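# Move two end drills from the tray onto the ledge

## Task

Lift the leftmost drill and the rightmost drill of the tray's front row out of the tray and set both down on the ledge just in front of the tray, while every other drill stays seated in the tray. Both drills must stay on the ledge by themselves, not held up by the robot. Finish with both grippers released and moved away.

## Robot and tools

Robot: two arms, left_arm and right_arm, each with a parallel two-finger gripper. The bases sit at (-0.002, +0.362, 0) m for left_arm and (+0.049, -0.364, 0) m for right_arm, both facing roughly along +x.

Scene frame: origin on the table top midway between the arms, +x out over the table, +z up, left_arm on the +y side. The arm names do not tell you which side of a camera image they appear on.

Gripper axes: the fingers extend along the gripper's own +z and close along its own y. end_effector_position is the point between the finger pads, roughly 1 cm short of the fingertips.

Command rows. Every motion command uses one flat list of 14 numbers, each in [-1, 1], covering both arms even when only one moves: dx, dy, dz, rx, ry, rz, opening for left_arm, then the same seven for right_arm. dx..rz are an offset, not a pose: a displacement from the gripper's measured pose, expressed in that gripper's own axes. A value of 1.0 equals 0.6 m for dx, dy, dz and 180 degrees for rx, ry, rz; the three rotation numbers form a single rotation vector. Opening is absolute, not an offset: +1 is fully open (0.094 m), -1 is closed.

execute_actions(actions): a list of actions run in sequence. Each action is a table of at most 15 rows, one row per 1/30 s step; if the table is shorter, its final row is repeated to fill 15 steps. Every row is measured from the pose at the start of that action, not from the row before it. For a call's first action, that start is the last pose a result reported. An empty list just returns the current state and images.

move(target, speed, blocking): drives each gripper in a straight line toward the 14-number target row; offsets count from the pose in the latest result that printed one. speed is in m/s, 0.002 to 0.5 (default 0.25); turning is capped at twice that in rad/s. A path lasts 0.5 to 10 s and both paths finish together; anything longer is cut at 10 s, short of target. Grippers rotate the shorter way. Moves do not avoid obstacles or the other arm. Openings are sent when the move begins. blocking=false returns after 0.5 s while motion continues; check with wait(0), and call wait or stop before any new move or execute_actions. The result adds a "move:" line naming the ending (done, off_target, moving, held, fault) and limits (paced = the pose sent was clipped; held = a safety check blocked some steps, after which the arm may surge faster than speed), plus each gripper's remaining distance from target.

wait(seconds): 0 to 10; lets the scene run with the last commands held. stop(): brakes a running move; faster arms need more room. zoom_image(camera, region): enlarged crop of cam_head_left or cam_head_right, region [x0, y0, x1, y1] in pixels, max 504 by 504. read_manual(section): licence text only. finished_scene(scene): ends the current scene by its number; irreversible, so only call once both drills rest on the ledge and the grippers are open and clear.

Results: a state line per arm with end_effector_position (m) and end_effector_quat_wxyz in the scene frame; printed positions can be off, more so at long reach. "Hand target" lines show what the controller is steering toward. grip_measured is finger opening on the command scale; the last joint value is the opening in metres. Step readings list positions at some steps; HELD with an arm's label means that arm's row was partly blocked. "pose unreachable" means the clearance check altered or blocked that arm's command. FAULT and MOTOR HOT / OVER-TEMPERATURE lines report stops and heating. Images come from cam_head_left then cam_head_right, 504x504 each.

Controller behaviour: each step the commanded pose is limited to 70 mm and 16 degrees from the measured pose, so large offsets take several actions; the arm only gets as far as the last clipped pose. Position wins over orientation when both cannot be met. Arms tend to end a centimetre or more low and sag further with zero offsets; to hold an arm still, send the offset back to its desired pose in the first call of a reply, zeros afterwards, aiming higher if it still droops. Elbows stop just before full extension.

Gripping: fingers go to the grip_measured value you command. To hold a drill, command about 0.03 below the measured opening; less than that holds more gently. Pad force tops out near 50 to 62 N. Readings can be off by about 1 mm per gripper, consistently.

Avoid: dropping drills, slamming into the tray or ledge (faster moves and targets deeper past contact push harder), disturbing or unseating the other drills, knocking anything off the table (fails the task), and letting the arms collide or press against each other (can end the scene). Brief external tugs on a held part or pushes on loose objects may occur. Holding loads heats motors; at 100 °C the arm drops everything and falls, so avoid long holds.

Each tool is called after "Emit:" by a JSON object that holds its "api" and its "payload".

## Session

Emit:
{"api": "execute_actions", "payload": {"actions": []}}

Scene clock: 0.00 s.
left_arm: end_effector_position=(+0.3277, +0.2299, +0.2954) grip_measured=+1.000 end_effector_quat_wxyz=(+0.045, +0.091, +0.914, -0.392) | right_arm: end_effector_position=(+0.0964, +0.0525, +0.2960) grip_measured=+1.000 end_effector_quat_wxyz=(-0.257, +0.173, +0.830, +0.464)
Joint positions: left_arm=[-0.153  1.188  1.137 -1.48   0.811  0.16   0.094] | right_arm=[ 1.233  0.915  0.75  -0.377 -0.561  1.973  0.094]
Joint velocities: left_arm=[-0.015 -0.005  0.022 -0.007 -0.022  0.007  0.   ] | right_arm=[-0.005 -0.015  0.002  0.012  0.051 -0.007  0.   ]
Motor temperatures (°C, as the motors report them): left_arm=[24 22 28 24 25 22] | right_arm=[23 23 32 25 24 24]
Hand target (left_arm): +0.333, +0.230, +0.303; +0.055, +0.095, +0.914, -0.391
Hand target (right_arm): +0.098, +0.058, +0.318; -0.255, +0.164, +0.822, +0.482

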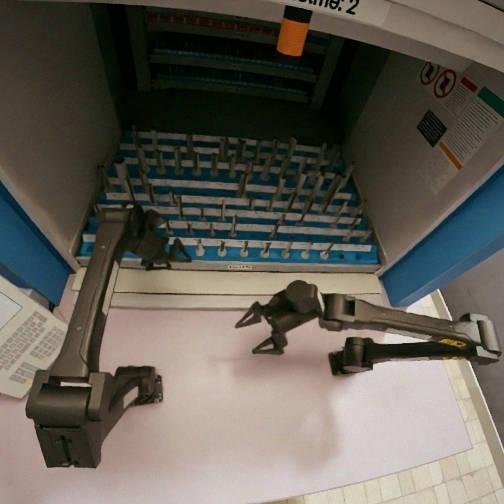

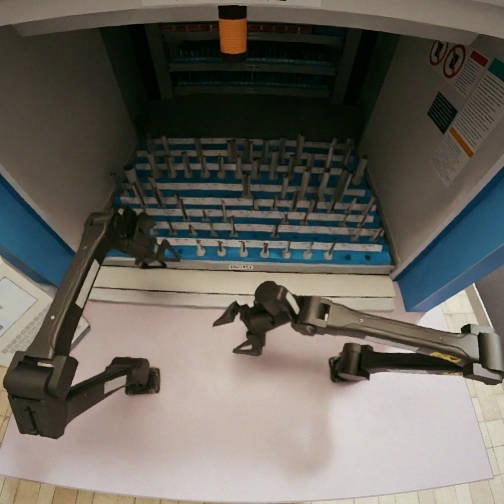

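Emit:
{"api": "zoom_image", "payload": {"camera": "cam_head_left", "region": [60, 200, 228, 300]}}

Emit:
{"api": "zoom_image", "payload": {"camera": "cam_head_left", "region": [228, 200, 396, 300]}}

Emit:
{"api": "zoom_image", "payload": {"camera": "cam_head_right", "region": [236, 200, 404, 300]}}

Emit:
{"api": "zoom_image", "payload": {"camera": "cam_head_right", "region": [68, 200, 236, 300]}}

Region (60, 200, 228, 300) of cam_head_left's 504x504 image, scaled by 3.000, with more detail than that image has; it fills the top 300 rows of this view, and the rest is white.

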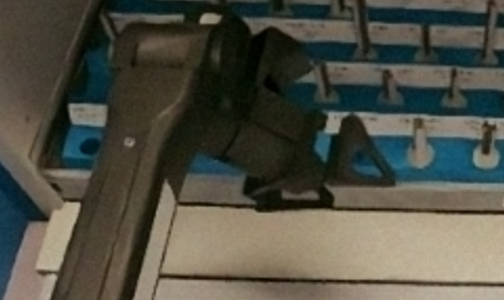

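Region (228, 200, 396, 300) of cam_head_left's 504x504 image, scaled by 3.000, with more detail than that image has; it fills the top 300 rows of this view, and the rest is white.

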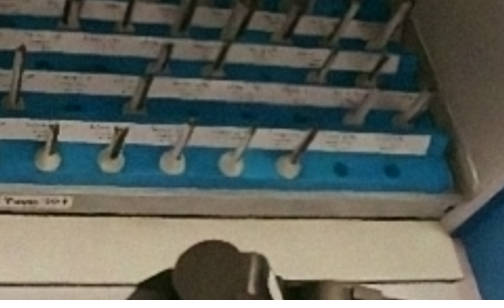

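Region (236, 200, 404, 300) of cam_head_right's 504x504 image, scaled by 3.000, with more detail than that image has; it fills the top 300 rows of this view, and the rest is white.

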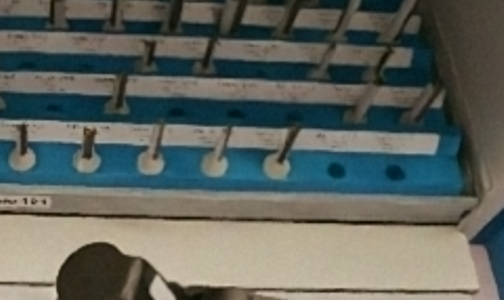

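Region (68, 200, 236, 300) of cam_head_right's 504x504 image, scaled by 3.000, with more detail than that image has; it fills the top 300 rows of this view, and the rest is white.

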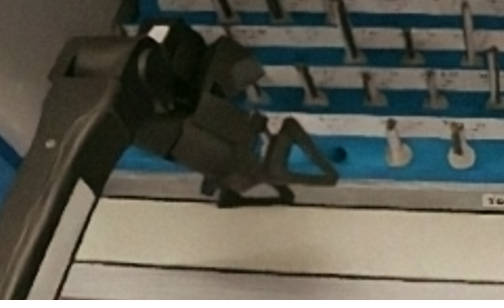

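Emit:
{"api": "move", "payload": {"target": [0.037,0.289,-0.161,-0.285,-0.377,0.082,0.1,-0.419,-0.181,-0.611,0.189,-0.524,-0.354,0.1], "speed": 0.4}}

Emit:
{"api": "zoom_image", "payload": {"camera": "cam_head_left", "region": [60, 200, 228, 300]}}

Emit:
{"api": "zoom_image", "payload": {"camera": "cam_head_right", "region": [68, 200, 236, 300]}}

Emit:
{"api": "zoom_image", "payload": {"camera": "cam_head_left", "region": [228, 200, 396, 300]}}

Emit:
{"api": "zoom_image", "payload": {"camera": "cam_head_right", "region": [236, 200, 404, 300]}}

Scene clock: 29.70 s.
left_arm: end_effector_position=(+0.3379, +0.4163, +0.2442) grip_measured=+0.102 end_effector_quat_wxyz=(+0.601, -0.043, +0.797, +0.042) | right_arm: end_effector_position=(+0.3325, -0.3327, +0.2326) grip_measured=+0.102 end_effector_quat_wxyz=(+0.598, -0.047, +0.800, +0.022)
Joint positions: left_arm=[ 0.06   0.544  0.351 -0.084  0.065  0.034  0.052] | right_arm=[ 0.13   0.227  0.281 -0.341  0.038 -0.01   0.052]
Joint velocities: left_arm=[-0.005 -0.005 -0.002  0.002  0.007  0.007 -0.001] | right_arm=[-0.015 -0.005 -0.007 -0.002  0.022 -0.11  -0.001]
Motor temperatures (°C, as the motors report them): left_arm=[24 22 31 24 25 22] | right_arm=[23 23 36 25 24 24]
Hand target (left_arm): +0.335, +0.421, +0.240; +0.603, -0.044, +0.795, +0.052
Hand target (right_arm): +0.336, -0.333, +0.239; +0.608, -0.050, +0.792, +0.019
Off the commanded pose (left_arm): 0.010 m, 2 deg.
Off the commanded pose (right_arm): 0.008 m, 2 deg.
move: done

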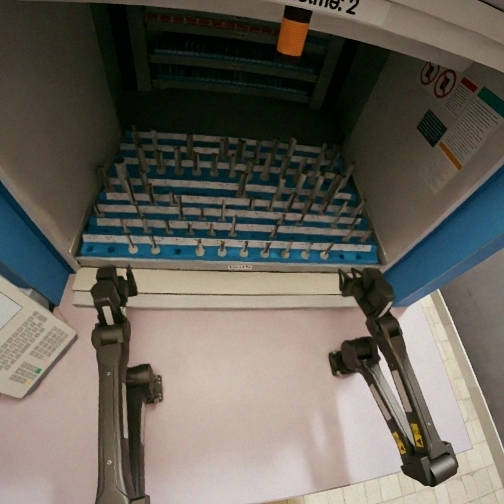

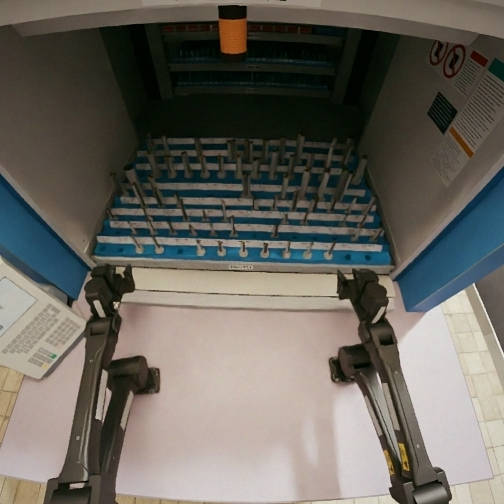

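Region (60, 200, 228, 300) of cam_head_left's 504x504 image, scaled by 3.000, with more detail than that image has; it fills the top 300 rows of this view, and the rest is white.

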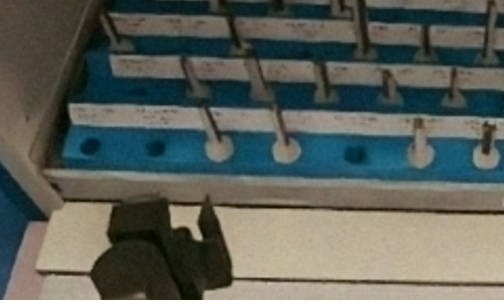

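Region (68, 200, 236, 300) of cam_head_right's 504x504 image, scaled by 3.000, with more detail than that image has; it fills the top 300 rows of this view, and the rest is white.

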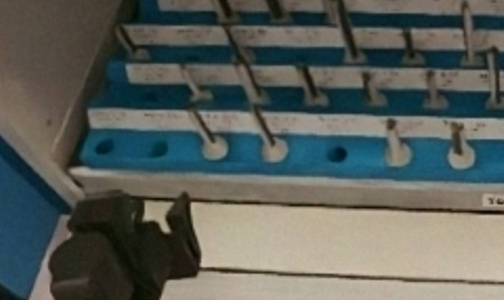

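Region (228, 200, 396, 300) of cam_head_left's 504x504 image, scaled by 3.000, with more detail than that image has; it fills the top 300 rows of this view, and the rest is white.

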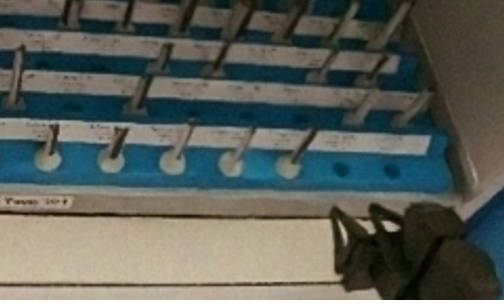

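Region (236, 200, 404, 300) of cam_head_right's 504x504 image, scaled by 3.000, with more detail than that image has; it fills the top 300 rows of this view, and the rest is white.

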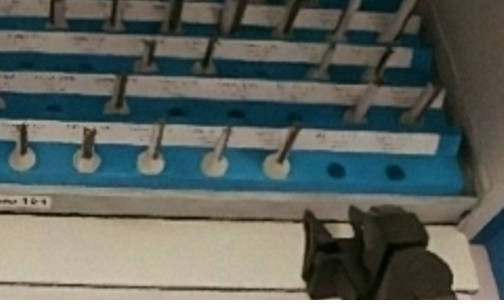

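Emit:
{"api": "move", "payload": {"target": [-0.016,-0.007,0.19,0,-0.02,-0.005,0.1,-0.031,0.008,0.167,0,-0.02,0.007,0.1], "speed": 0.2}}

Emit:
{"api": "zoom_image", "payload": {"camera": "cam_head_left", "region": [80, 210, 180, 280]}}

Emit:
{"api": "zoom_image", "payload": {"camera": "cam_head_right", "region": [85, 210, 185, 280]}}

Emit:
{"api": "zoom_image", "payload": {"camera": "cam_head_left", "region": [285, 215, 385, 285]}}

Emit:
{"api": "zoom_image", "payload": {"camera": "cam_head_right", "region": [285, 215, 385, 285]}}

Scene clock: 45.57 s.
left_arm: end_effector_position=(+0.4302, +0.4290, +0.1924) grip_measured=+0.102 end_effector_quat_wxyz=(+0.604, -0.048, +0.795, +0.042) | right_arm: end_effector_position=(+0.4177, -0.3210, +0.1869) grip_measured=+0.102 end_effector_quat_wxyz=(+0.592, -0.043, +0.805, +0.025)
Joint positions: left_arm=[0.038 1.075 0.404 0.401 0.038 0.021 0.052] | right_arm=[0.13  0.79  0.279 0.207 0.038 0.001 0.052]
Joint velocities: left_arm=[-0.005 -0.005  0.007  0.007  0.081 -0.051 -0.001] | right_arm=[-0.005 -0.005  0.027  0.012  0.037  0.022  0.   ]
Motor temperatures (°C, as the motors report them): left_arm=[24 22 31 24 25 22] | right_arm=[23 23 35 26 24 24]
Hand target (left_arm): +0.449, +0.428, +0.220; +0.626, -0.048, +0.777, +0.039
Hand target (right_arm): +0.430, -0.319, +0.221; +0.623, -0.037, +0.781, +0.030
Off the commanded pose (left_arm): 0.036 m, 3 deg.
Off the commanded pose (right_arm): 0.038 m, 5 deg.
move: off_target (left_arm, right_arm)

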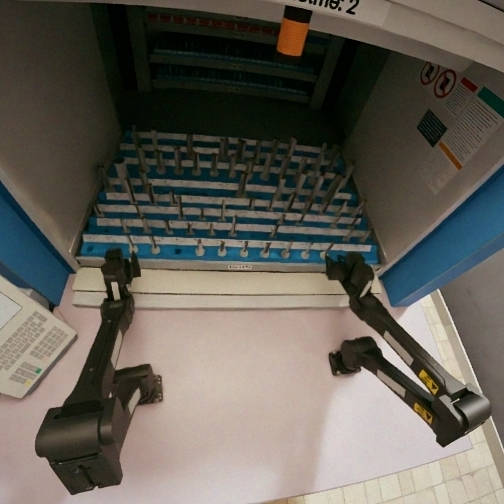

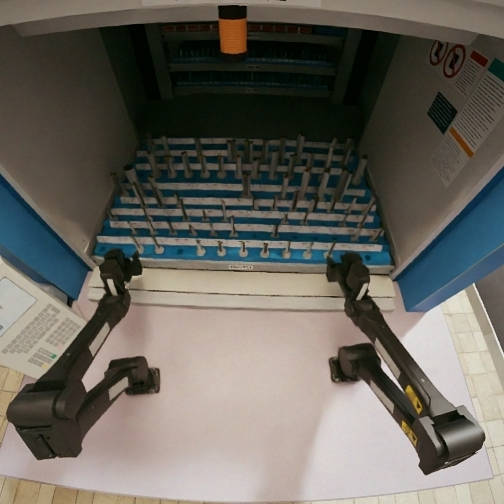

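Region (80, 210, 180, 280) of cam_head_left's 504x504 image, scaled by 5.040, with more detail than that image has; it fills the top 353 rows of this view, and the rest is white.

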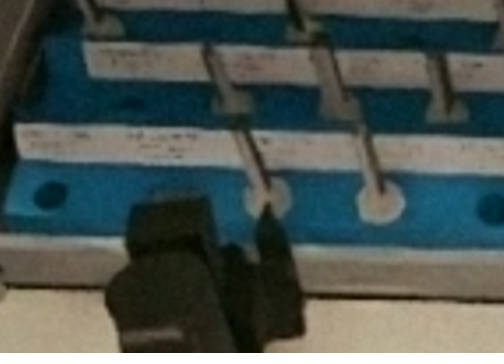

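Region (85, 210, 185, 280) of cam_head_right's 504x504 image, scaled by 5.040, with more detail than that image has; it fills the top 353 rows of this view, and the rest is white.

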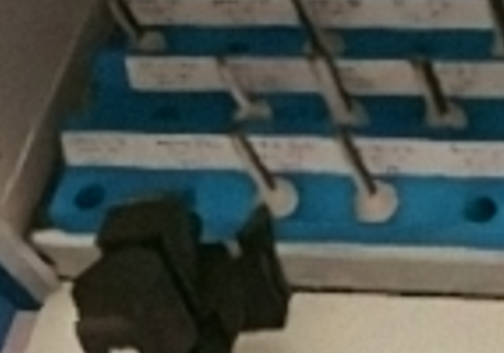

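Region (285, 215, 385, 285) of cam_head_left's 504x504 image, scaled by 5.040, with more detail than that image has; it fills the top 353 rows of this view, and the rest is white.

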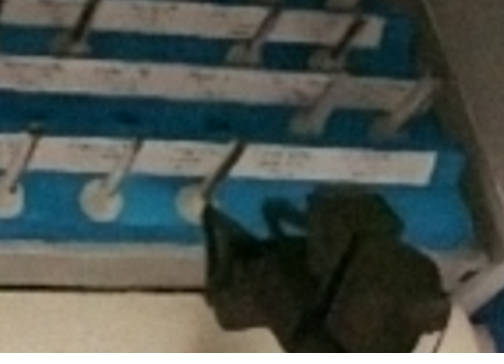

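Region (285, 215, 385, 285) of cam_head_right's 504x504 image, scaled by 5.040, with more detail than that image has; it fills the top 353 rows of this view, and the rest is white.

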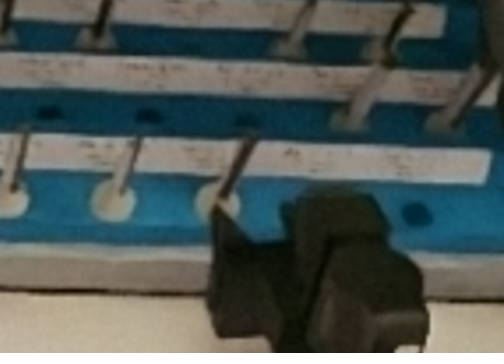

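Emit:
{"api": "execute_actions", "payload": {"actions": [[[-0.055,-0.005,0.025,0,-0.018,0,0.1,-0.063,0,0.009,0,-0.028,0,0.1],[-0.0565,-0.0065,0.0315,0,-0.018,0,0.1,-0.066,0,0.015,0,-0.028,0,0.1],[-0.058,-0.008,0.038,0,-0.018,0,0.1,-0.0685,0,0.022,0,-0.028,0,0.1],[-0.0595,-0.009,0.045,0,-0.018,0,0.1,-0.071,0,0.029,0,-0.029,0,0.1],[-0.061,-0.0105,0.052,0,-0.018,0,0.1,-0.074,0,0.035,0,-0.029,0,0.1],[-0.063,-0.012,0.0585,0,-0.018,0,0.1,-0.077,0,0.042,0,-0.029,0,0.1],[-0.064,-0.013,0.065,0,-0.018,0,0.1,-0.08,0,0.049,0,-0.03,0,0.1],[-0.066,-0.014,0.072,0,-0.018,0,0.1,-0.083,-0.001,0.055,0,-0.03,0,0.1],[-0.0675,-0.0155,0.079,0,-0.018,0,0.1,-0.0855,-0.001,0.062,0,-0.03,0,0.1],[-0.069,-0.017,0.0855,0,-0.018,0,0.1,-0.088,-0.001,0.069,0,-0.03,0,0.1],[-0.0705,-0.018,0.092,0,-0.018,0,0.1,-0.091,-0.001,0.075,0,-0.03,0,0.1],[-0.072,-0.0194,0.099,0,-0.018,0,0.1,-0.094,-0.001,0.082,0,-0.03,0,0.1]]]}}

Emit:
{"api": "wait", "payload": {"seconds": 0.5}}

Emit:
{"api": "zoom_image", "payload": {"camera": "cam_head_left", "region": [80, 210, 180, 280]}}

Emit:
{"api": "zoom_image", "payload": {"camera": "cam_head_right", "region": [85, 210, 185, 280]}}

Emit:
{"api": "zoom_image", "payload": {"camera": "cam_head_left", "region": [285, 215, 385, 285]}}

Emit:
{"api": "zoom_image", "payload": {"camera": "cam_head_right", "region": [285, 215, 385, 285]}}

Scene clock: 69.20 s.
left_arm: end_effector_position=(+0.4773, +0.4287, +0.1923) grip_measured=+0.102 end_effector_quat_wxyz=(+0.603, -0.046, +0.795, +0.046) | right_arm: end_effector_position=(+0.4546, -0.3167, +0.1831) grip_measured=+0.102 end_effector_quat_wxyz=(+0.590, -0.043, +0.806, +0.026)
Joint positions: left_arm=[0.01  1.232 0.511 0.45  0.006 0.021 0.052] | right_arm=[0.126 0.973 0.346 0.32  0.033 0.001 0.052]
Joint velocities: left_arm=[-0.015  0.161  0.164  0.042 -0.037 -0.022 -0.   ] | right_arm=[-0.005  0.21   0.188  0.12  -0.022  0.007  0.001]
Motor temperatures (°C, as the motors report them): left_arm=[24 22 34 24 25 22] | right_arm=[23 23 37 26 24 24]
Hand target (left_arm): +0.497, +0.427, +0.217; +0.626, -0.047, +0.777, +0.044
Hand target (right_arm): +0.476, -0.317, +0.226; +0.629, -0.042, +0.776, +0.026
Off the commanded pose (left_arm): 0.034 m, 3 deg.
Off the commanded pose (right_arm): 0.051 m, 6 deg.
Step readings (end_effector_position):
0: left_arm (+0.4302, +0.4290, +0.1924) | right_arm (+0.4178, -0.3210, +0.1870)
1: left_arm (+0.4302, +0.4294, +0.1924) | right_arm (+0.4180, -0.3210, +0.1878)
2: left_arm (+0.4305, +0.4299, +0.1923) | right_arm (+0.4185, -0.3209, +0.1889)
4: left_arm (+0.4334, +0.4303, +0.1919) | right_arm (+0.4207, -0.3206, +0.1900)
8: left_arm (+0.4485, +0.4292, +0.1908) | right_arm (+0.4297, -0.3192, +0.1823)
15: end_effector_position above

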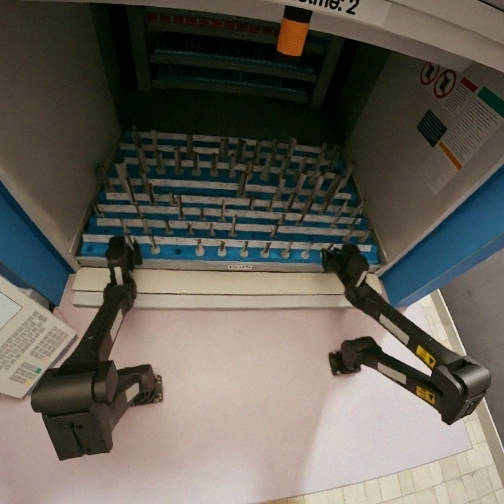

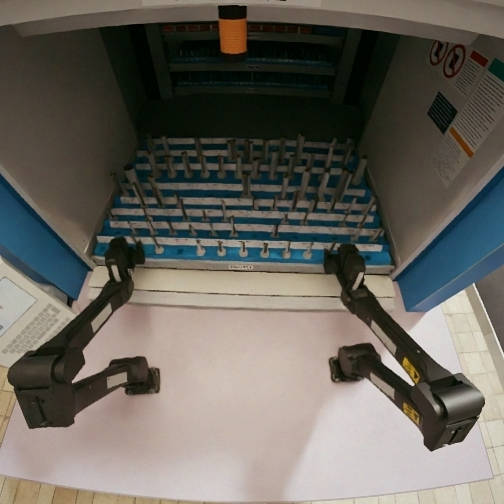

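Scene clock: 69.70 s.
left_arm: end_effector_position=(+0.4791, +0.4288, +0.1930) grip_measured=+0.102 end_effector_quat_wxyz=(+0.604, -0.046, +0.794, +0.047) | right_arm: end_effector_position=(+0.4587, -0.3161, +0.1878) grip_measured=+0.102 end_effector_quat_wxyz=(+0.595, -0.043, +0.802, +0.027)
Joint positions: left_arm=[0.009 1.236 0.515 0.453 0.006 0.021 0.052] | right_arm=[0.126 0.981 0.356 0.33  0.032 0.001 0.052]
Joint velocities: left_arm=[-0.005 -0.005 -0.012  0.002 -0.037  0.007 -0.001] | right_arm=[-0.015 -0.005 -0.007  0.012 -0.022  0.051  0.001]
Motor temperatures (°C, as the motors report them): left_arm=[24 22 34 24 25 22] | right_arm=[23 23 37 26 24 24]
Hand target (left_arm): +0.497, +0.427, +0.217; +0.626, -0.047, +0.777, +0.044
Hand target (right_arm): +0.476, -0.317, +0.226; +0.629, -0.042, +0.776, +0.026
Off the commanded pose (left_arm): 0.033 m, 3 deg.
Off the commanded pose (right_arm): 0.044 m, 5 deg.
wait: 0.50 s; at rest by 0.27 s

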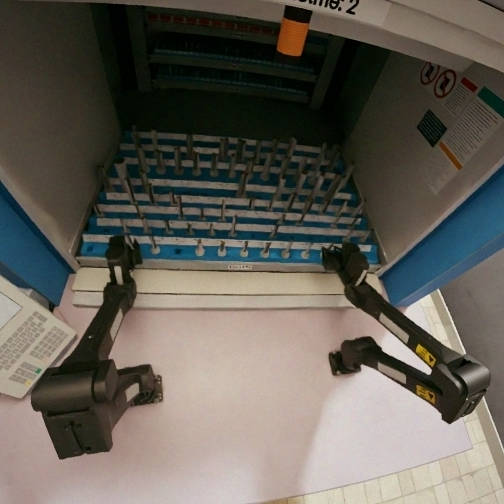

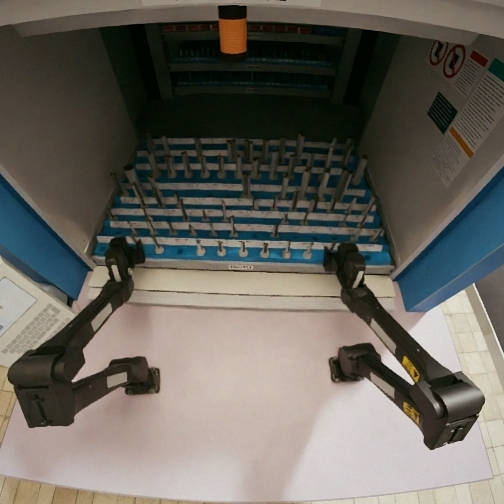

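Region (80, 210, 180, 280) of cam_head_left's 504x504 image, scaled by 5.040, with more detail than that image has; it fills the top 353 rows of this view, and the rest is white.

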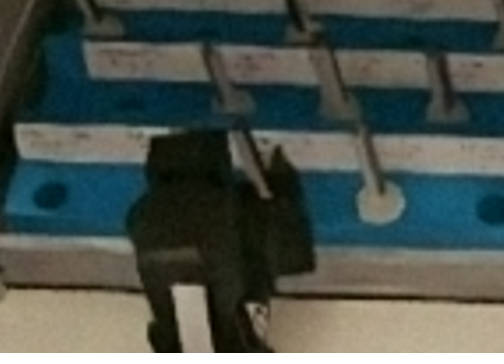

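Region (85, 210, 185, 280) of cam_head_right's 504x504 image, scaled by 5.040, with more detail than that image has; it fills the top 353 rows of this view, and the rest is white.

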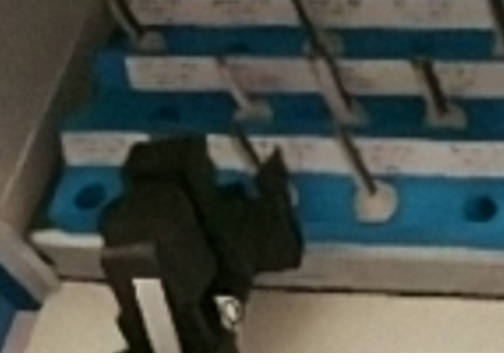

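Region (285, 215, 385, 285) of cam_head_left's 504x504 image, scaled by 5.040, with more detail than that image has; it fills the top 353 rows of this view, and the rest is white.

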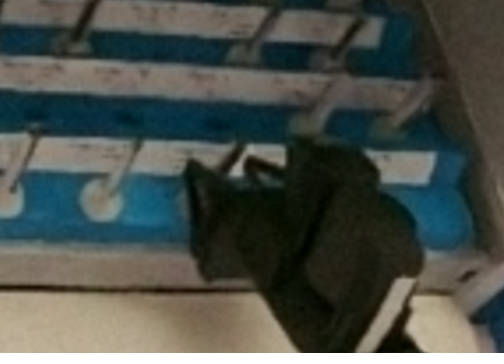

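Region (285, 215, 385, 285) of cam_head_right's 504x504 image, scaled by 5.040, with more detail than that image has; it fills the top 353 rows of this view, and the rest is white.

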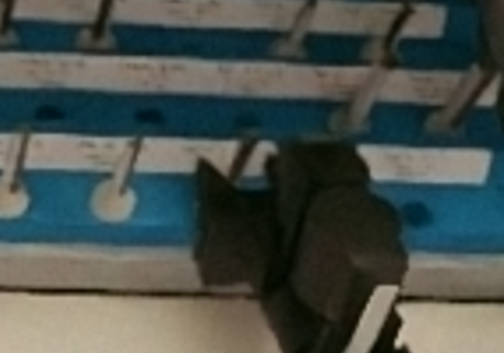

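Emit:
{"api": "execute_actions", "payload": {"actions": [[[-0.048,-0.01,0.024,0,-0.018,0,0.1,-0.07,-0.005,0.02,0,-0.027,0,0.1],[-0.048,-0.014,0.028,0,-0.018,0,0.1,-0.071,-0.006,0.025,0,-0.027,0,0.1],[-0.048,-0.018,0.032,0,-0.018,0,0.1,-0.072,-0.007,0.03,0,-0.027,0,0.1],[-0.048,-0.0225,0.036,0,-0.018,0,0.1,-0.0735,-0.008,0.035,0,-0.027,0,0.1],[-0.048,-0.0225,0.036,0,-0.018,0,0.1,-0.0735,-0.008,0.035,0,-0.027,0,0.1],[-0.048,-0.0225,0.036,0,-0.018,0,0.1,-0.0735,-0.008,0.035,0,-0.027,0,0.1],[-0.048,-0.0225,0.036,0,-0.018,0,0.0,-0.0735,-0.008,0.035,0,-0.027,0,0.0],[-0.048,-0.0225,0.036,0,-0.018,0,-0.1,-0.0735,-0.008,0.035,0,-0.027,0,-0.1],[-0.048,-0.0225,0.036,0,-0.018,0,-0.2,-0.0735,-0.008,0.035,0,-0.027,0,-0.2],[-0.048,-0.0225,0.036,0,-0.018,0,-0.3,-0.0735,-0.008,0.035,0,-0.027,0,-0.3],[-0.048,-0.0225,0.036,0,-0.018,0,-0.4,-0.0735,-0.008,0.035,0,-0.027,0,-0.4]]]}}

Emit:
{"api": "wait", "payload": {"seconds": 0.3}}

Emit:
{"api": "zoom_image", "payload": {"camera": "cam_head_left", "region": [80, 210, 180, 280]}}

Emit:
{"api": "zoom_image", "payload": {"camera": "cam_head_right", "region": [85, 210, 185, 280]}}

Emit:
{"api": "zoom_image", "payload": {"camera": "cam_head_left", "region": [285, 215, 385, 285]}}

Emit:
{"api": "zoom_image", "payload": {"camera": "cam_head_right", "region": [285, 215, 385, 285]}}

Scene clock: 86.80 s.
left_arm: end_effector_position=(+0.4865, +0.4199, +0.1901) grip_measured=-0.397 end_effector_quat_wxyz=(+0.604, -0.043, +0.794, +0.050) | right_arm: end_effector_position=(+0.4685, -0.3187, +0.1842) grip_measured=-0.398 end_effector_quat_wxyz=(+0.593, -0.041, +0.804, +0.028)
Joint positions: left_arm=[-0.022  1.264  0.526  0.469 -0.027  0.021  0.028] | right_arm=[0.111 1.028 0.372 0.356 0.017 0.001 0.028]
Joint velocities: left_arm=[-0.005  0.005  0.007 -0.012  0.037  0.022 -0.001] | right_arm=[-0.024 -0.005  0.022 -0.002 -0.022  0.066 -0.002]
Motor temperatures (°C, as the motors report them): left_arm=[24 22 34 24 25 22] | right_arm=[23 23 37 26 24 24]
Hand target (left_arm): +0.507, +0.419, +0.215; +0.626, -0.045, +0.777, +0.048
Hand target (right_arm): +0.489, -0.319, +0.224; +0.628, -0.042, +0.776, +0.027
Off the commanded pose (left_arm): 0.033 m, 3 deg.
Off the commanded pose (right_arm): 0.046 m, 5 deg.
Step readings (end_effector_position):
0: left_arm (+0.4791, +0.4288, +0.1930) | right_arm (+0.4587, -0.3161, +0.1878)
1: left_arm (+0.4790, +0.4295, +0.1933) | right_arm (+0.4588, -0.3157, +0.1880)
2: left_arm (+0.4792, +0.4298, +0.1936) | right_arm (+0.4592, -0.3157, +0.1880)
4: left_arm (+0.4809, +0.4282, +0.1940) | right_arm (+0.4615, -0.3166, +0.1873)
8: left_arm (+0.4860, +0.4203, +0.1912) | right_arm (+0.4675, -0.3187, +0.1841)
15: end_effector_position above

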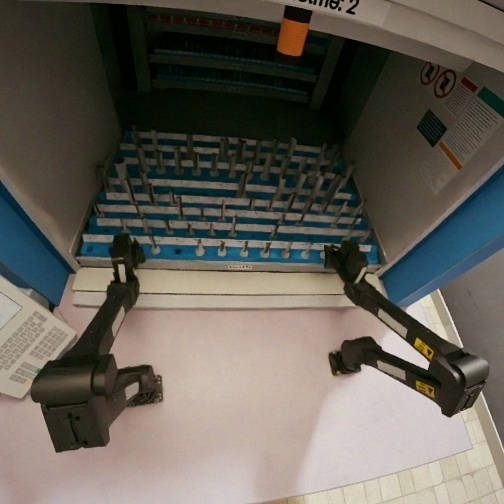

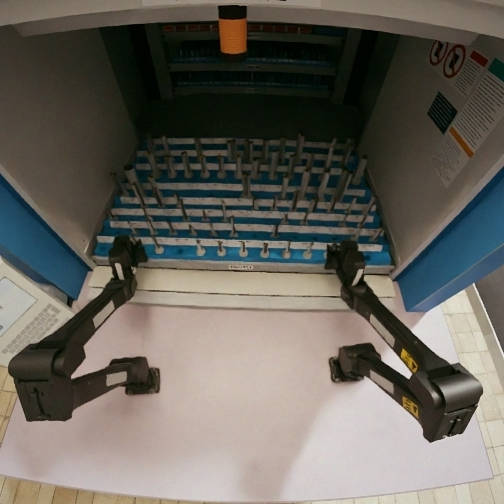

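Scene clock: 87.10 s.
left_arm: end_effector_position=(+0.4865, +0.4199, +0.1901) grip_measured=-0.398 end_effector_quat_wxyz=(+0.604, -0.043, +0.794, +0.050) | right_arm: end_effector_position=(+0.4685, -0.3187, +0.1842) grip_measured=-0.398 end_effector_quat_wxyz=(+0.593, -0.041, +0.804, +0.028)
Joint positions: left_arm=[-0.022  1.264  0.526  0.469 -0.027  0.021  0.028] | right_arm=[0.111 1.028 0.372 0.356 0.017 0.001 0.028]
Joint velocities: left_arm=[ 0.005  0.005 -0.017 -0.012 -0.066 -0.007 -0.001] | right_arm=[-0.015 -0.015 -0.007  0.012 -0.007 -0.066  0.   ]
Motor temperatures (°C, as the motors report them): left_arm=[24 22 34 24 25 22] | right_arm=[23 23 37 26 24 24]
Hand target (left_arm): +0.507, +0.419, +0.215; +0.626, -0.045, +0.777, +0.048
Hand target (right_arm): +0.489, -0.319, +0.224; +0.628, -0.042, +0.776, +0.027
Off the commanded pose (left_arm): 0.033 m, 3 deg.
Off the commanded pose (right_arm): 0.046 m, 5 deg.
wait: 0.30 s; at rest by 0.17 s

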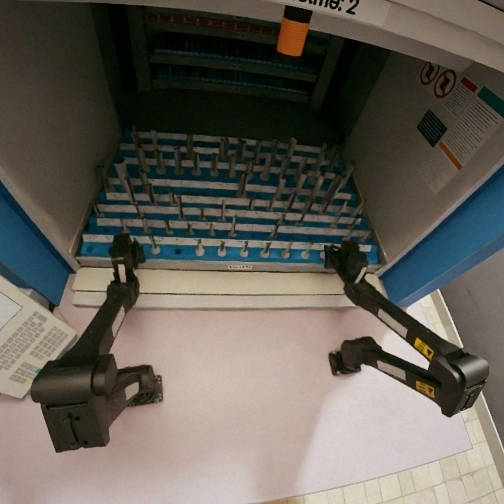

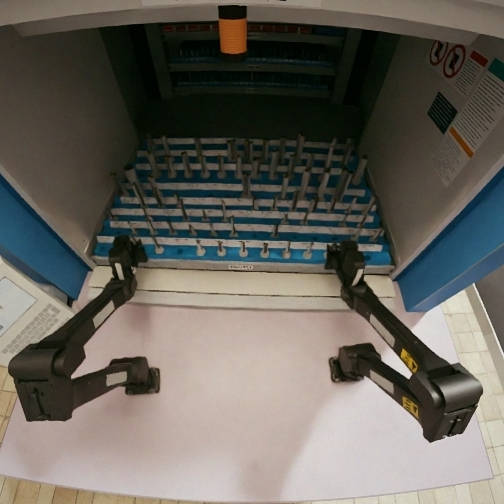

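Region (80, 210, 180, 280) of cam_head_left's 504x504 image, scaled by 5.040, with more detail than that image has; it fills the top 353 rows of this view, and the rest is white.

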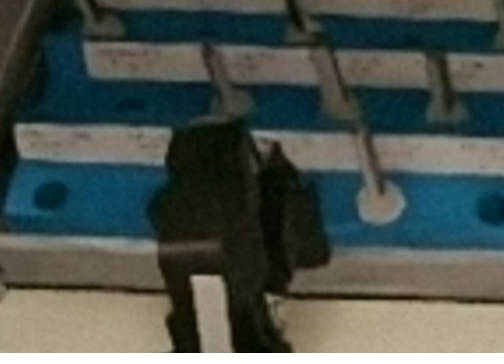

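Region (85, 210, 185, 280) of cam_head_right's 504x504 image, scaled by 5.040, with more detail than that image has; it fills the top 353 rows of this view, and the rest is white.

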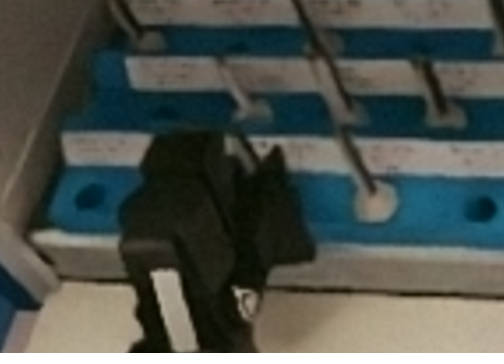

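Region (285, 215, 385, 285) of cam_head_left's 504x504 image, scaled by 5.040, with more detail than that image has; it fills the top 353 rows of this view, and the rest is white.

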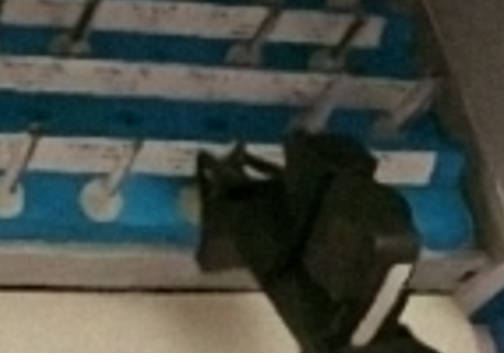

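Region (285, 215, 385, 285) of cam_head_right's 504x504 image, scaled by 5.040, with more detail than that image has; it fills the top 353 rows of this view, and the rest is white.

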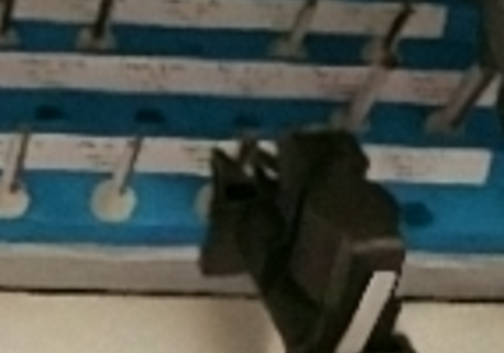

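Emit:
{"api": "execute_actions", "payload": {"actions": [[[-0.049,-0.006,0.021,0,-0.018,0,-0.45,-0.074,-0.004,0.0125,0,-0.028,0,-0.45],[-0.049,-0.006,0.021,0,-0.018,0,-0.5,-0.074,-0.004,0.0125,0,-0.028,0,-0.5],[-0.049,-0.006,0.021,0,-0.018,0,-0.54,-0.074,-0.004,0.0125,0,-0.028,0,-0.54],[-0.049,-0.006,0.021,0,-0.018,0,-0.58,-0.074,-0.004,0.0125,0,-0.028,0,-0.58],[-0.049,-0.006,0.021,0,-0.018,0,-0.61,-0.074,-0.004,0.0125,0,-0.028,0,-0.61],[-0.049,-0.006,0.021,0,-0.018,0,-0.64,-0.074,-0.004,0.0125,0,-0.028,0,-0.64],[-0.049,-0.006,0.021,0,-0.018,0,-0.67,-0.074,-0.004,0.0125,0,-0.028,0,-0.67],[-0.049,-0.006,0.021,0,-0.018,0,-0.7,-0.074,-0.004,0.0125,0,-0.028,0,-0.7],[-0.049,-0.006,0.021,0,-0.018,0,-0.72,-0.074,-0.004,0.0125,0,-0.028,0,-0.72],[-0.049,-0.006,0.021,0,-0.018,0,-0.74,-0.074,-0.004,0.0125,0,-0.028,0,-0.74],[-0.049,-0.006,0.021,0,-0.018,0,-0.76,-0.074,-0.004,0.0125,0,-0.028,0,-0.76],[-0.049,-0.006,0.021,0,-0.018,0,-0.78,-0.074,-0.004,0.0125,0,-0.028,0,-0.78],[-0.049,-0.006,0.021,0,-0.018,0,-0.8,-0.074,-0.004,0.0125,0,-0.028,0,-0.8]]]}}

Emit:
{"api": "wait", "payload": {"seconds": 0.3}}

Scene clock: 97.60 s.
left_arm: end_effector_position=(+0.4864, +0.4205, +0.1902) grip_measured=-0.792 end_effector_quat_wxyz=(+0.604, -0.045, +0.794, +0.052) | right_arm: end_effector_position=(+0.4680, -0.3143, +0.1842) grip_measured=-0.738 end_effector_quat_wxyz=(+0.593, -0.049, +0.803, +0.036)
Joint positions: left_arm=[-0.023  1.264  0.526  0.47  -0.032  0.021  0.01 ] | right_arm=[ 0.113  1.028  0.372  0.356 -0.004 -0.002  0.012]
Joint velocities: left_arm=[ 0.005 -0.015  0.007  0.002 -0.007  0.066 -0.   ] | right_arm=[-0.005 -0.015 -0.007  0.012 -0.095  0.022  0.001]
Motor temperatures (°C, as the motors report them): left_arm=[24 22 34 24 25 22] | right_arm=[23 23 37 26 24 24]
Hand target (left_arm): +0.505, +0.418, +0.215; +0.627, -0.042, +0.777, +0.051
Hand target (right_arm): +0.486, -0.320, +0.224; +0.628, -0.040, +0.777, +0.029
Off the commanded pose (left_arm): 0.032 m, 3 deg.
Off the commanded pose (right_arm): 0.046 m, 5 deg.
Step readings (end_effector_position):
0: left_arm (+0.4865, +0.4199, +0.1901) | right_arm (+0.4685, -0.3187, +0.1842)
1: left_arm (+0.4865, +0.4202, +0.1901) | right_arm (+0.4685, -0.3182, +0.1842)
2: left_arm (+0.4864, +0.4204, +0.1901) | right_arm (+0.4685, -0.3183, +0.1842)
4: left_arm (+0.4864, +0.4205, +0.1901) | right_arm (+0.4684, -0.3176, +0.1842)
8: left_arm (+0.4864, +0.4205, +0.1901) | right_arm (+0.4681, -0.3151, +0.1842)
15: end_effector_position above

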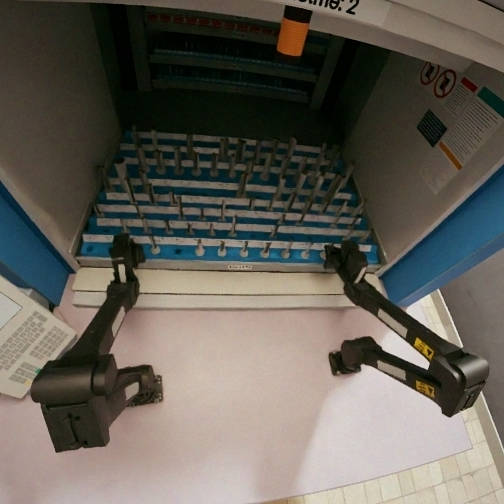

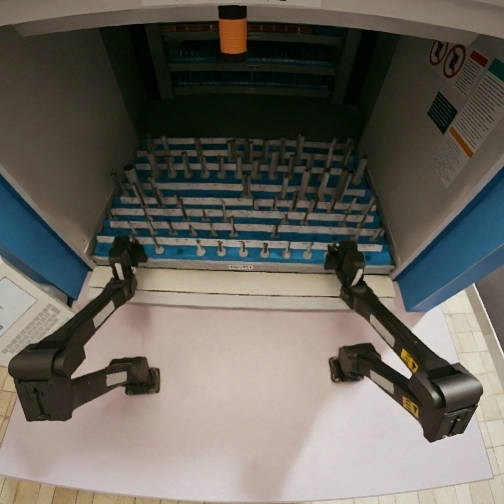

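Scene clock: 97.90 s.
left_arm: end_effector_position=(+0.4864, +0.4205, +0.1902) grip_measured=-0.793 end_effector_quat_wxyz=(+0.604, -0.045, +0.794, +0.052) | right_arm: end_effector_position=(+0.4680, -0.3143, +0.1842) grip_measured=-0.738 end_effector_quat_wxyz=(+0.593, -0.049, +0.803, +0.036)
Joint positions: left_arm=[-0.023  1.264  0.526  0.47  -0.032  0.021  0.01 ] | right_arm=[ 0.113  1.028  0.372  0.356 -0.004 -0.002  0.012]
Joint velocities: left_arm=[-0.015 -0.005 -0.012  0.007 -0.022  0.007  0.001] | right_arm=[-0.005 -0.005 -0.007  0.002  0.051 -0.022  0.   ]
Motor temperatures (°C, as the motors report them): left_arm=[24 22 34 24 25 22] | right_arm=[23 23 37 26 24 24]
Hand target (left_arm): +0.505, +0.418, +0.215; +0.627, -0.042, +0.777, +0.051
Hand target (right_arm): +0.486, -0.320, +0.224; +0.628, -0.040, +0.777, +0.029
Off the commanded pose (left_arm): 0.032 m, 3 deg.
Off the commanded pose (right_arm): 0.046 m, 5 deg.
wait: 0.30 s; at rest by 0.17 s

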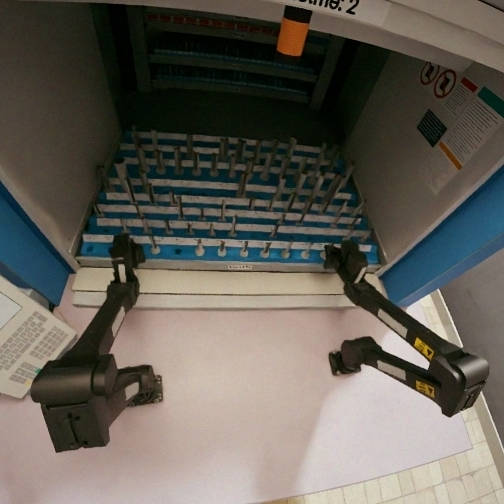

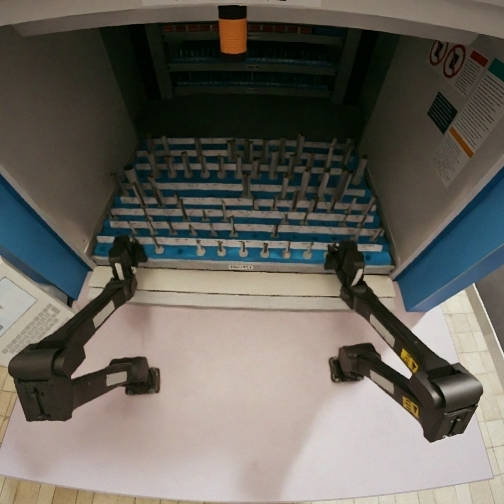

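Emit:
{"api": "execute_actions", "payload": {"actions": [[[-0.06,0,0.03,0,-0.017,0,-0.85,-0.08,0,0.018,0,-0.022,0,-0.8],[-0.075,0,0.038,0,-0.016,0,-0.85,-0.087,0,0.022,0,-0.019,0,-0.8],[-0.0875,0,0.0445,0,-0.016,0,-0.85,-0.092,0,0.025,0,-0.017,0,-0.8],[-0.0875,0,0.0445,0,-0.016,0,-0.85,-0.092,0,0.025,0,-0.017,0,-0.8],[-0.0875,0,0.0445,0,-0.016,0,-0.85,-0.092,0,0.025,0,-0.017,0,-0.8],[-0.0875,0,0.0445,0,-0.016,0,-0.85,-0.092,0,0.025,0,-0.017,0,-0.8],[-0.0875,0,0.0445,0,-0.016,0,-0.85,-0.092,0,0.025,0,-0.017,0,-0.8],[-0.118,0,-0.02,0,-0.04,0,-0.85,-0.118,0,-0.03,0,-0.046,0,-0.8]],[[-0.0875,0,0.0445,0,-0.016,0,-0.85,-0.092,0,0.025,0,-0.017,0,-0.8],[-0.0875,0,0.0445,0,-0.016,0,-0.85,-0.092,0,0.025,0,-0.017,0,-0.8],[-0.0875,0,0.0445,0,-0.016,0,-0.85,-0.092,0,0.025,0,-0.017,0,-0.8],[-0.0875,0,0.0445,0,-0.016,0,-0.85,-0.092,0,0.025,0,-0.017,0,-0.8],[-0.0875,0,0.0445,0,-0.016,0,-0.85,-0.092,0,0.025,0,-0.017,0,-0.8],[-0.0875,0,0.0445,0,-0.016,0,-0.85,-0.092,0,0.025,0,-0.017,0,-0.8],[-0.0875,0,0.0445,0,-0.016,0,-0.85,-0.092,0,0.025,0,-0.017,0,-0.8],[-0.118,0,-0.02,0,-0.04,0,-0.85,-0.118,0,-0.03,0,-0.046,0,-0.8]]]}}

Scene clock: 110.40 s.
left_arm: end_effector_position=(+0.4815, +0.4203, +0.2413) grip_measured=-0.817 end_effector_quat_wxyz=(+0.626, -0.048, +0.777, +0.050) | right_arm: end_effector_position=(+0.4665, -0.3136, +0.2069) grip_measured=-0.738 end_effector_quat_wxyz=(+0.595, -0.054, +0.801, +0.035)
Joint positions: left_arm=[-0.022  1.147  0.563  0.371 -0.031  0.012  0.009] | right_arm=[ 0.114  0.962  0.406  0.262 -0.007 -0.01   0.012]
Joint velocities: left_arm=[ 0.005 -0.112  0.002 -0.012  0.037 -0.066  0.   ] | right_arm=[-0.005 -0.015  0.017 -0.022  0.051 -0.022 -0.001]
Motor temperatures (°C, as the motors report them): left_arm=[24 22 34 24 25 22] | right_arm=[23 23 38 26 24 24]
Hand target (left_arm): +0.489, +0.421, +0.282; +0.658, -0.045, +0.749, +0.054
Hand target (right_arm): +0.470, -0.314, +0.268; +0.651, -0.050, +0.756, +0.038
Off the commanded pose (left_arm): 0.041 m, 5 deg.
Off the commanded pose (right_arm): 0.063 m, 8 deg.
Step readings (end_effector_position; steps 1 to 15: 1st action; 16 to 30: 2nd action):
0: left_arm (+0.4864, +0.4205, +0.1902) | right_arm (+0.4680, -0.3143, +0.1842)
1: left_arm (+0.4868, +0.4205, +0.1908) | right_arm (+0.4684, -0.3141, +0.1849)
2: left_arm (+0.4874, +0.4206, +0.1909) | right_arm (+0.4688, -0.3140, +0.1847)
4: left_arm (+0.4882, +0.4211, +0.1908) | right_arm (+0.4694, -0.3135, +0.1846)
8: left_arm (+0.4878, +0.4211, +0.1941) | right_arm (+0.4691, -0.3136, +0.1874)
15: left_arm (+0.4847, +0.4205, +0.2099) | right_arm (+0.4670, -0.3136, +0.1969)
16: left_arm (+0.4858, +0.4205, +0.2091) | right_arm (+0.4677, -0.3134, +0.1953)
17: left_arm (+0.4872, +0.4205, +0.2088) | right_arm (+0.4688, -0.3133, +0.1948)
19: left_arm (+0.4883, +0.4210, +0.2079) | right_arm (+0.4694, -0.3132, +0.1938)
23: left_arm (+0.4877, +0.4210, +0.2110) | right_arm (+0.4690, -0.3133, +0.1969)
30: end_effector_position above

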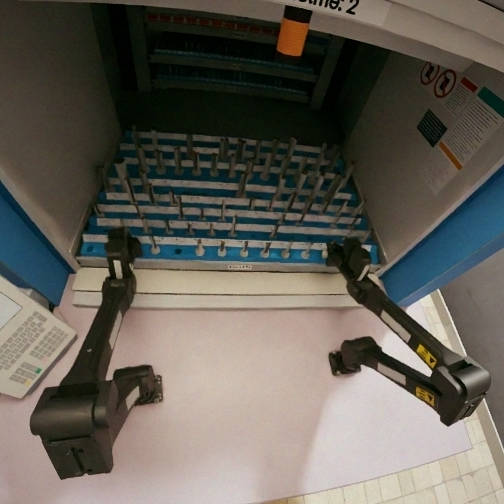

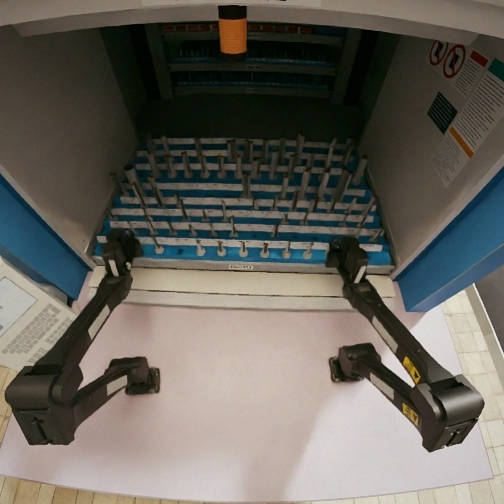

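Emit:
{"api": "execute_actions", "payload": {"actions": []}}

Emit:
{"api": "zoom_image", "payload": {"camera": "cam_head_right", "region": [85, 210, 185, 280]}}

Emit:
{"api": "zoom_image", "payload": {"camera": "cam_head_left", "region": [285, 215, 385, 285]}}

Scene clock: 112.57 s.
left_arm: end_effector_position=(+0.4813, +0.4203, +0.2423) grip_measured=-0.817 end_effector_quat_wxyz=(+0.627, -0.048, +0.776, +0.050) | right_arm: end_effector_position=(+0.4665, -0.3136, +0.2069) grip_measured=-0.738 end_effector_quat_wxyz=(+0.595, -0.054, +0.801, +0.035)
Joint positions: left_arm=[-0.022  1.144  0.563  0.371 -0.031  0.012  0.009] | right_arm=[ 0.114  0.962  0.406  0.262 -0.007 -0.01   0.012]
Joint velocities: left_arm=[ 0.005 -0.015  0.007  0.002 -0.051  0.051  0.001] | right_arm=[-0.005 -0.005 -0.012 -0.007 -0.037  0.051 -0.   ]
Motor temperatures (°C, as the motors report them): left_arm=[24 22 34 24 25 22] | right_arm=[23 23 37 26 24 24]
Hand target (left_arm): +0.489, +0.421, +0.282; +0.659, -0.045, +0.749, +0.054
Hand target (right_arm): +0.470, -0.314, +0.268; +0.651, -0.050, +0.756, +0.038
Off the commanded pose (left_arm): 0.040 m, 5 deg.
Off the commanded pose (right_arm): 0.063 m, 8 deg.

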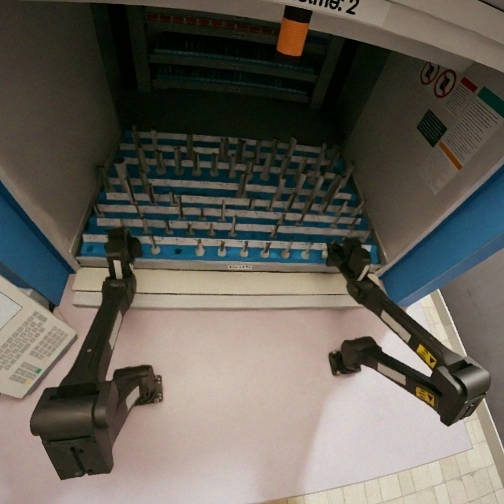

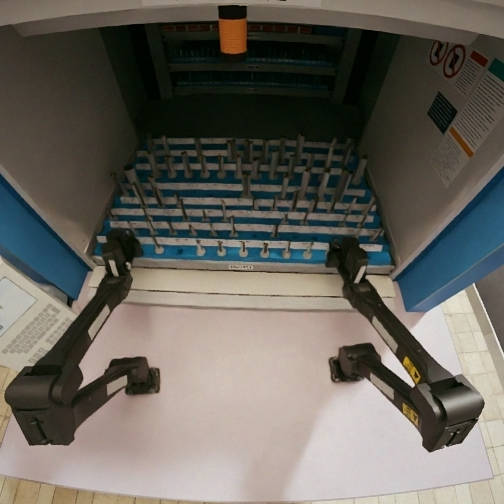

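Region (85, 210, 185, 280) of cam_head_right's 504x504 image, scaled by 5.040, with more detail than that image has; it fills the top 353 rows of this view, and the rest is white.

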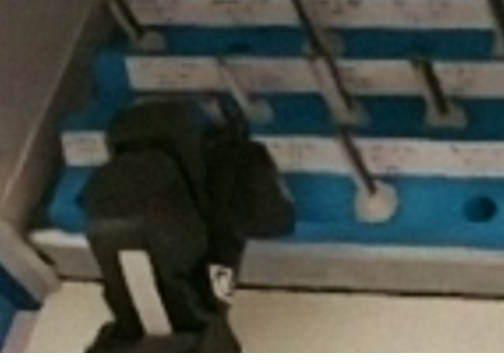

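Region (285, 215, 385, 285) of cam_head_left's 504x504 image, scaled by 5.040, with more detail than that image has; it fills the top 353 rows of this view, and the rest is white.

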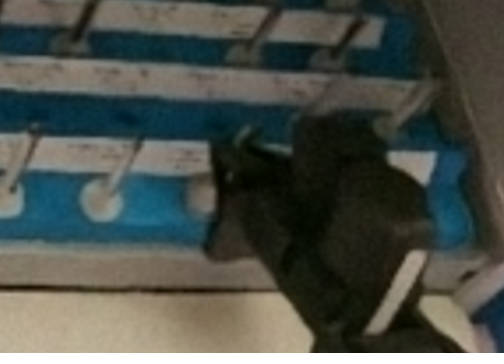

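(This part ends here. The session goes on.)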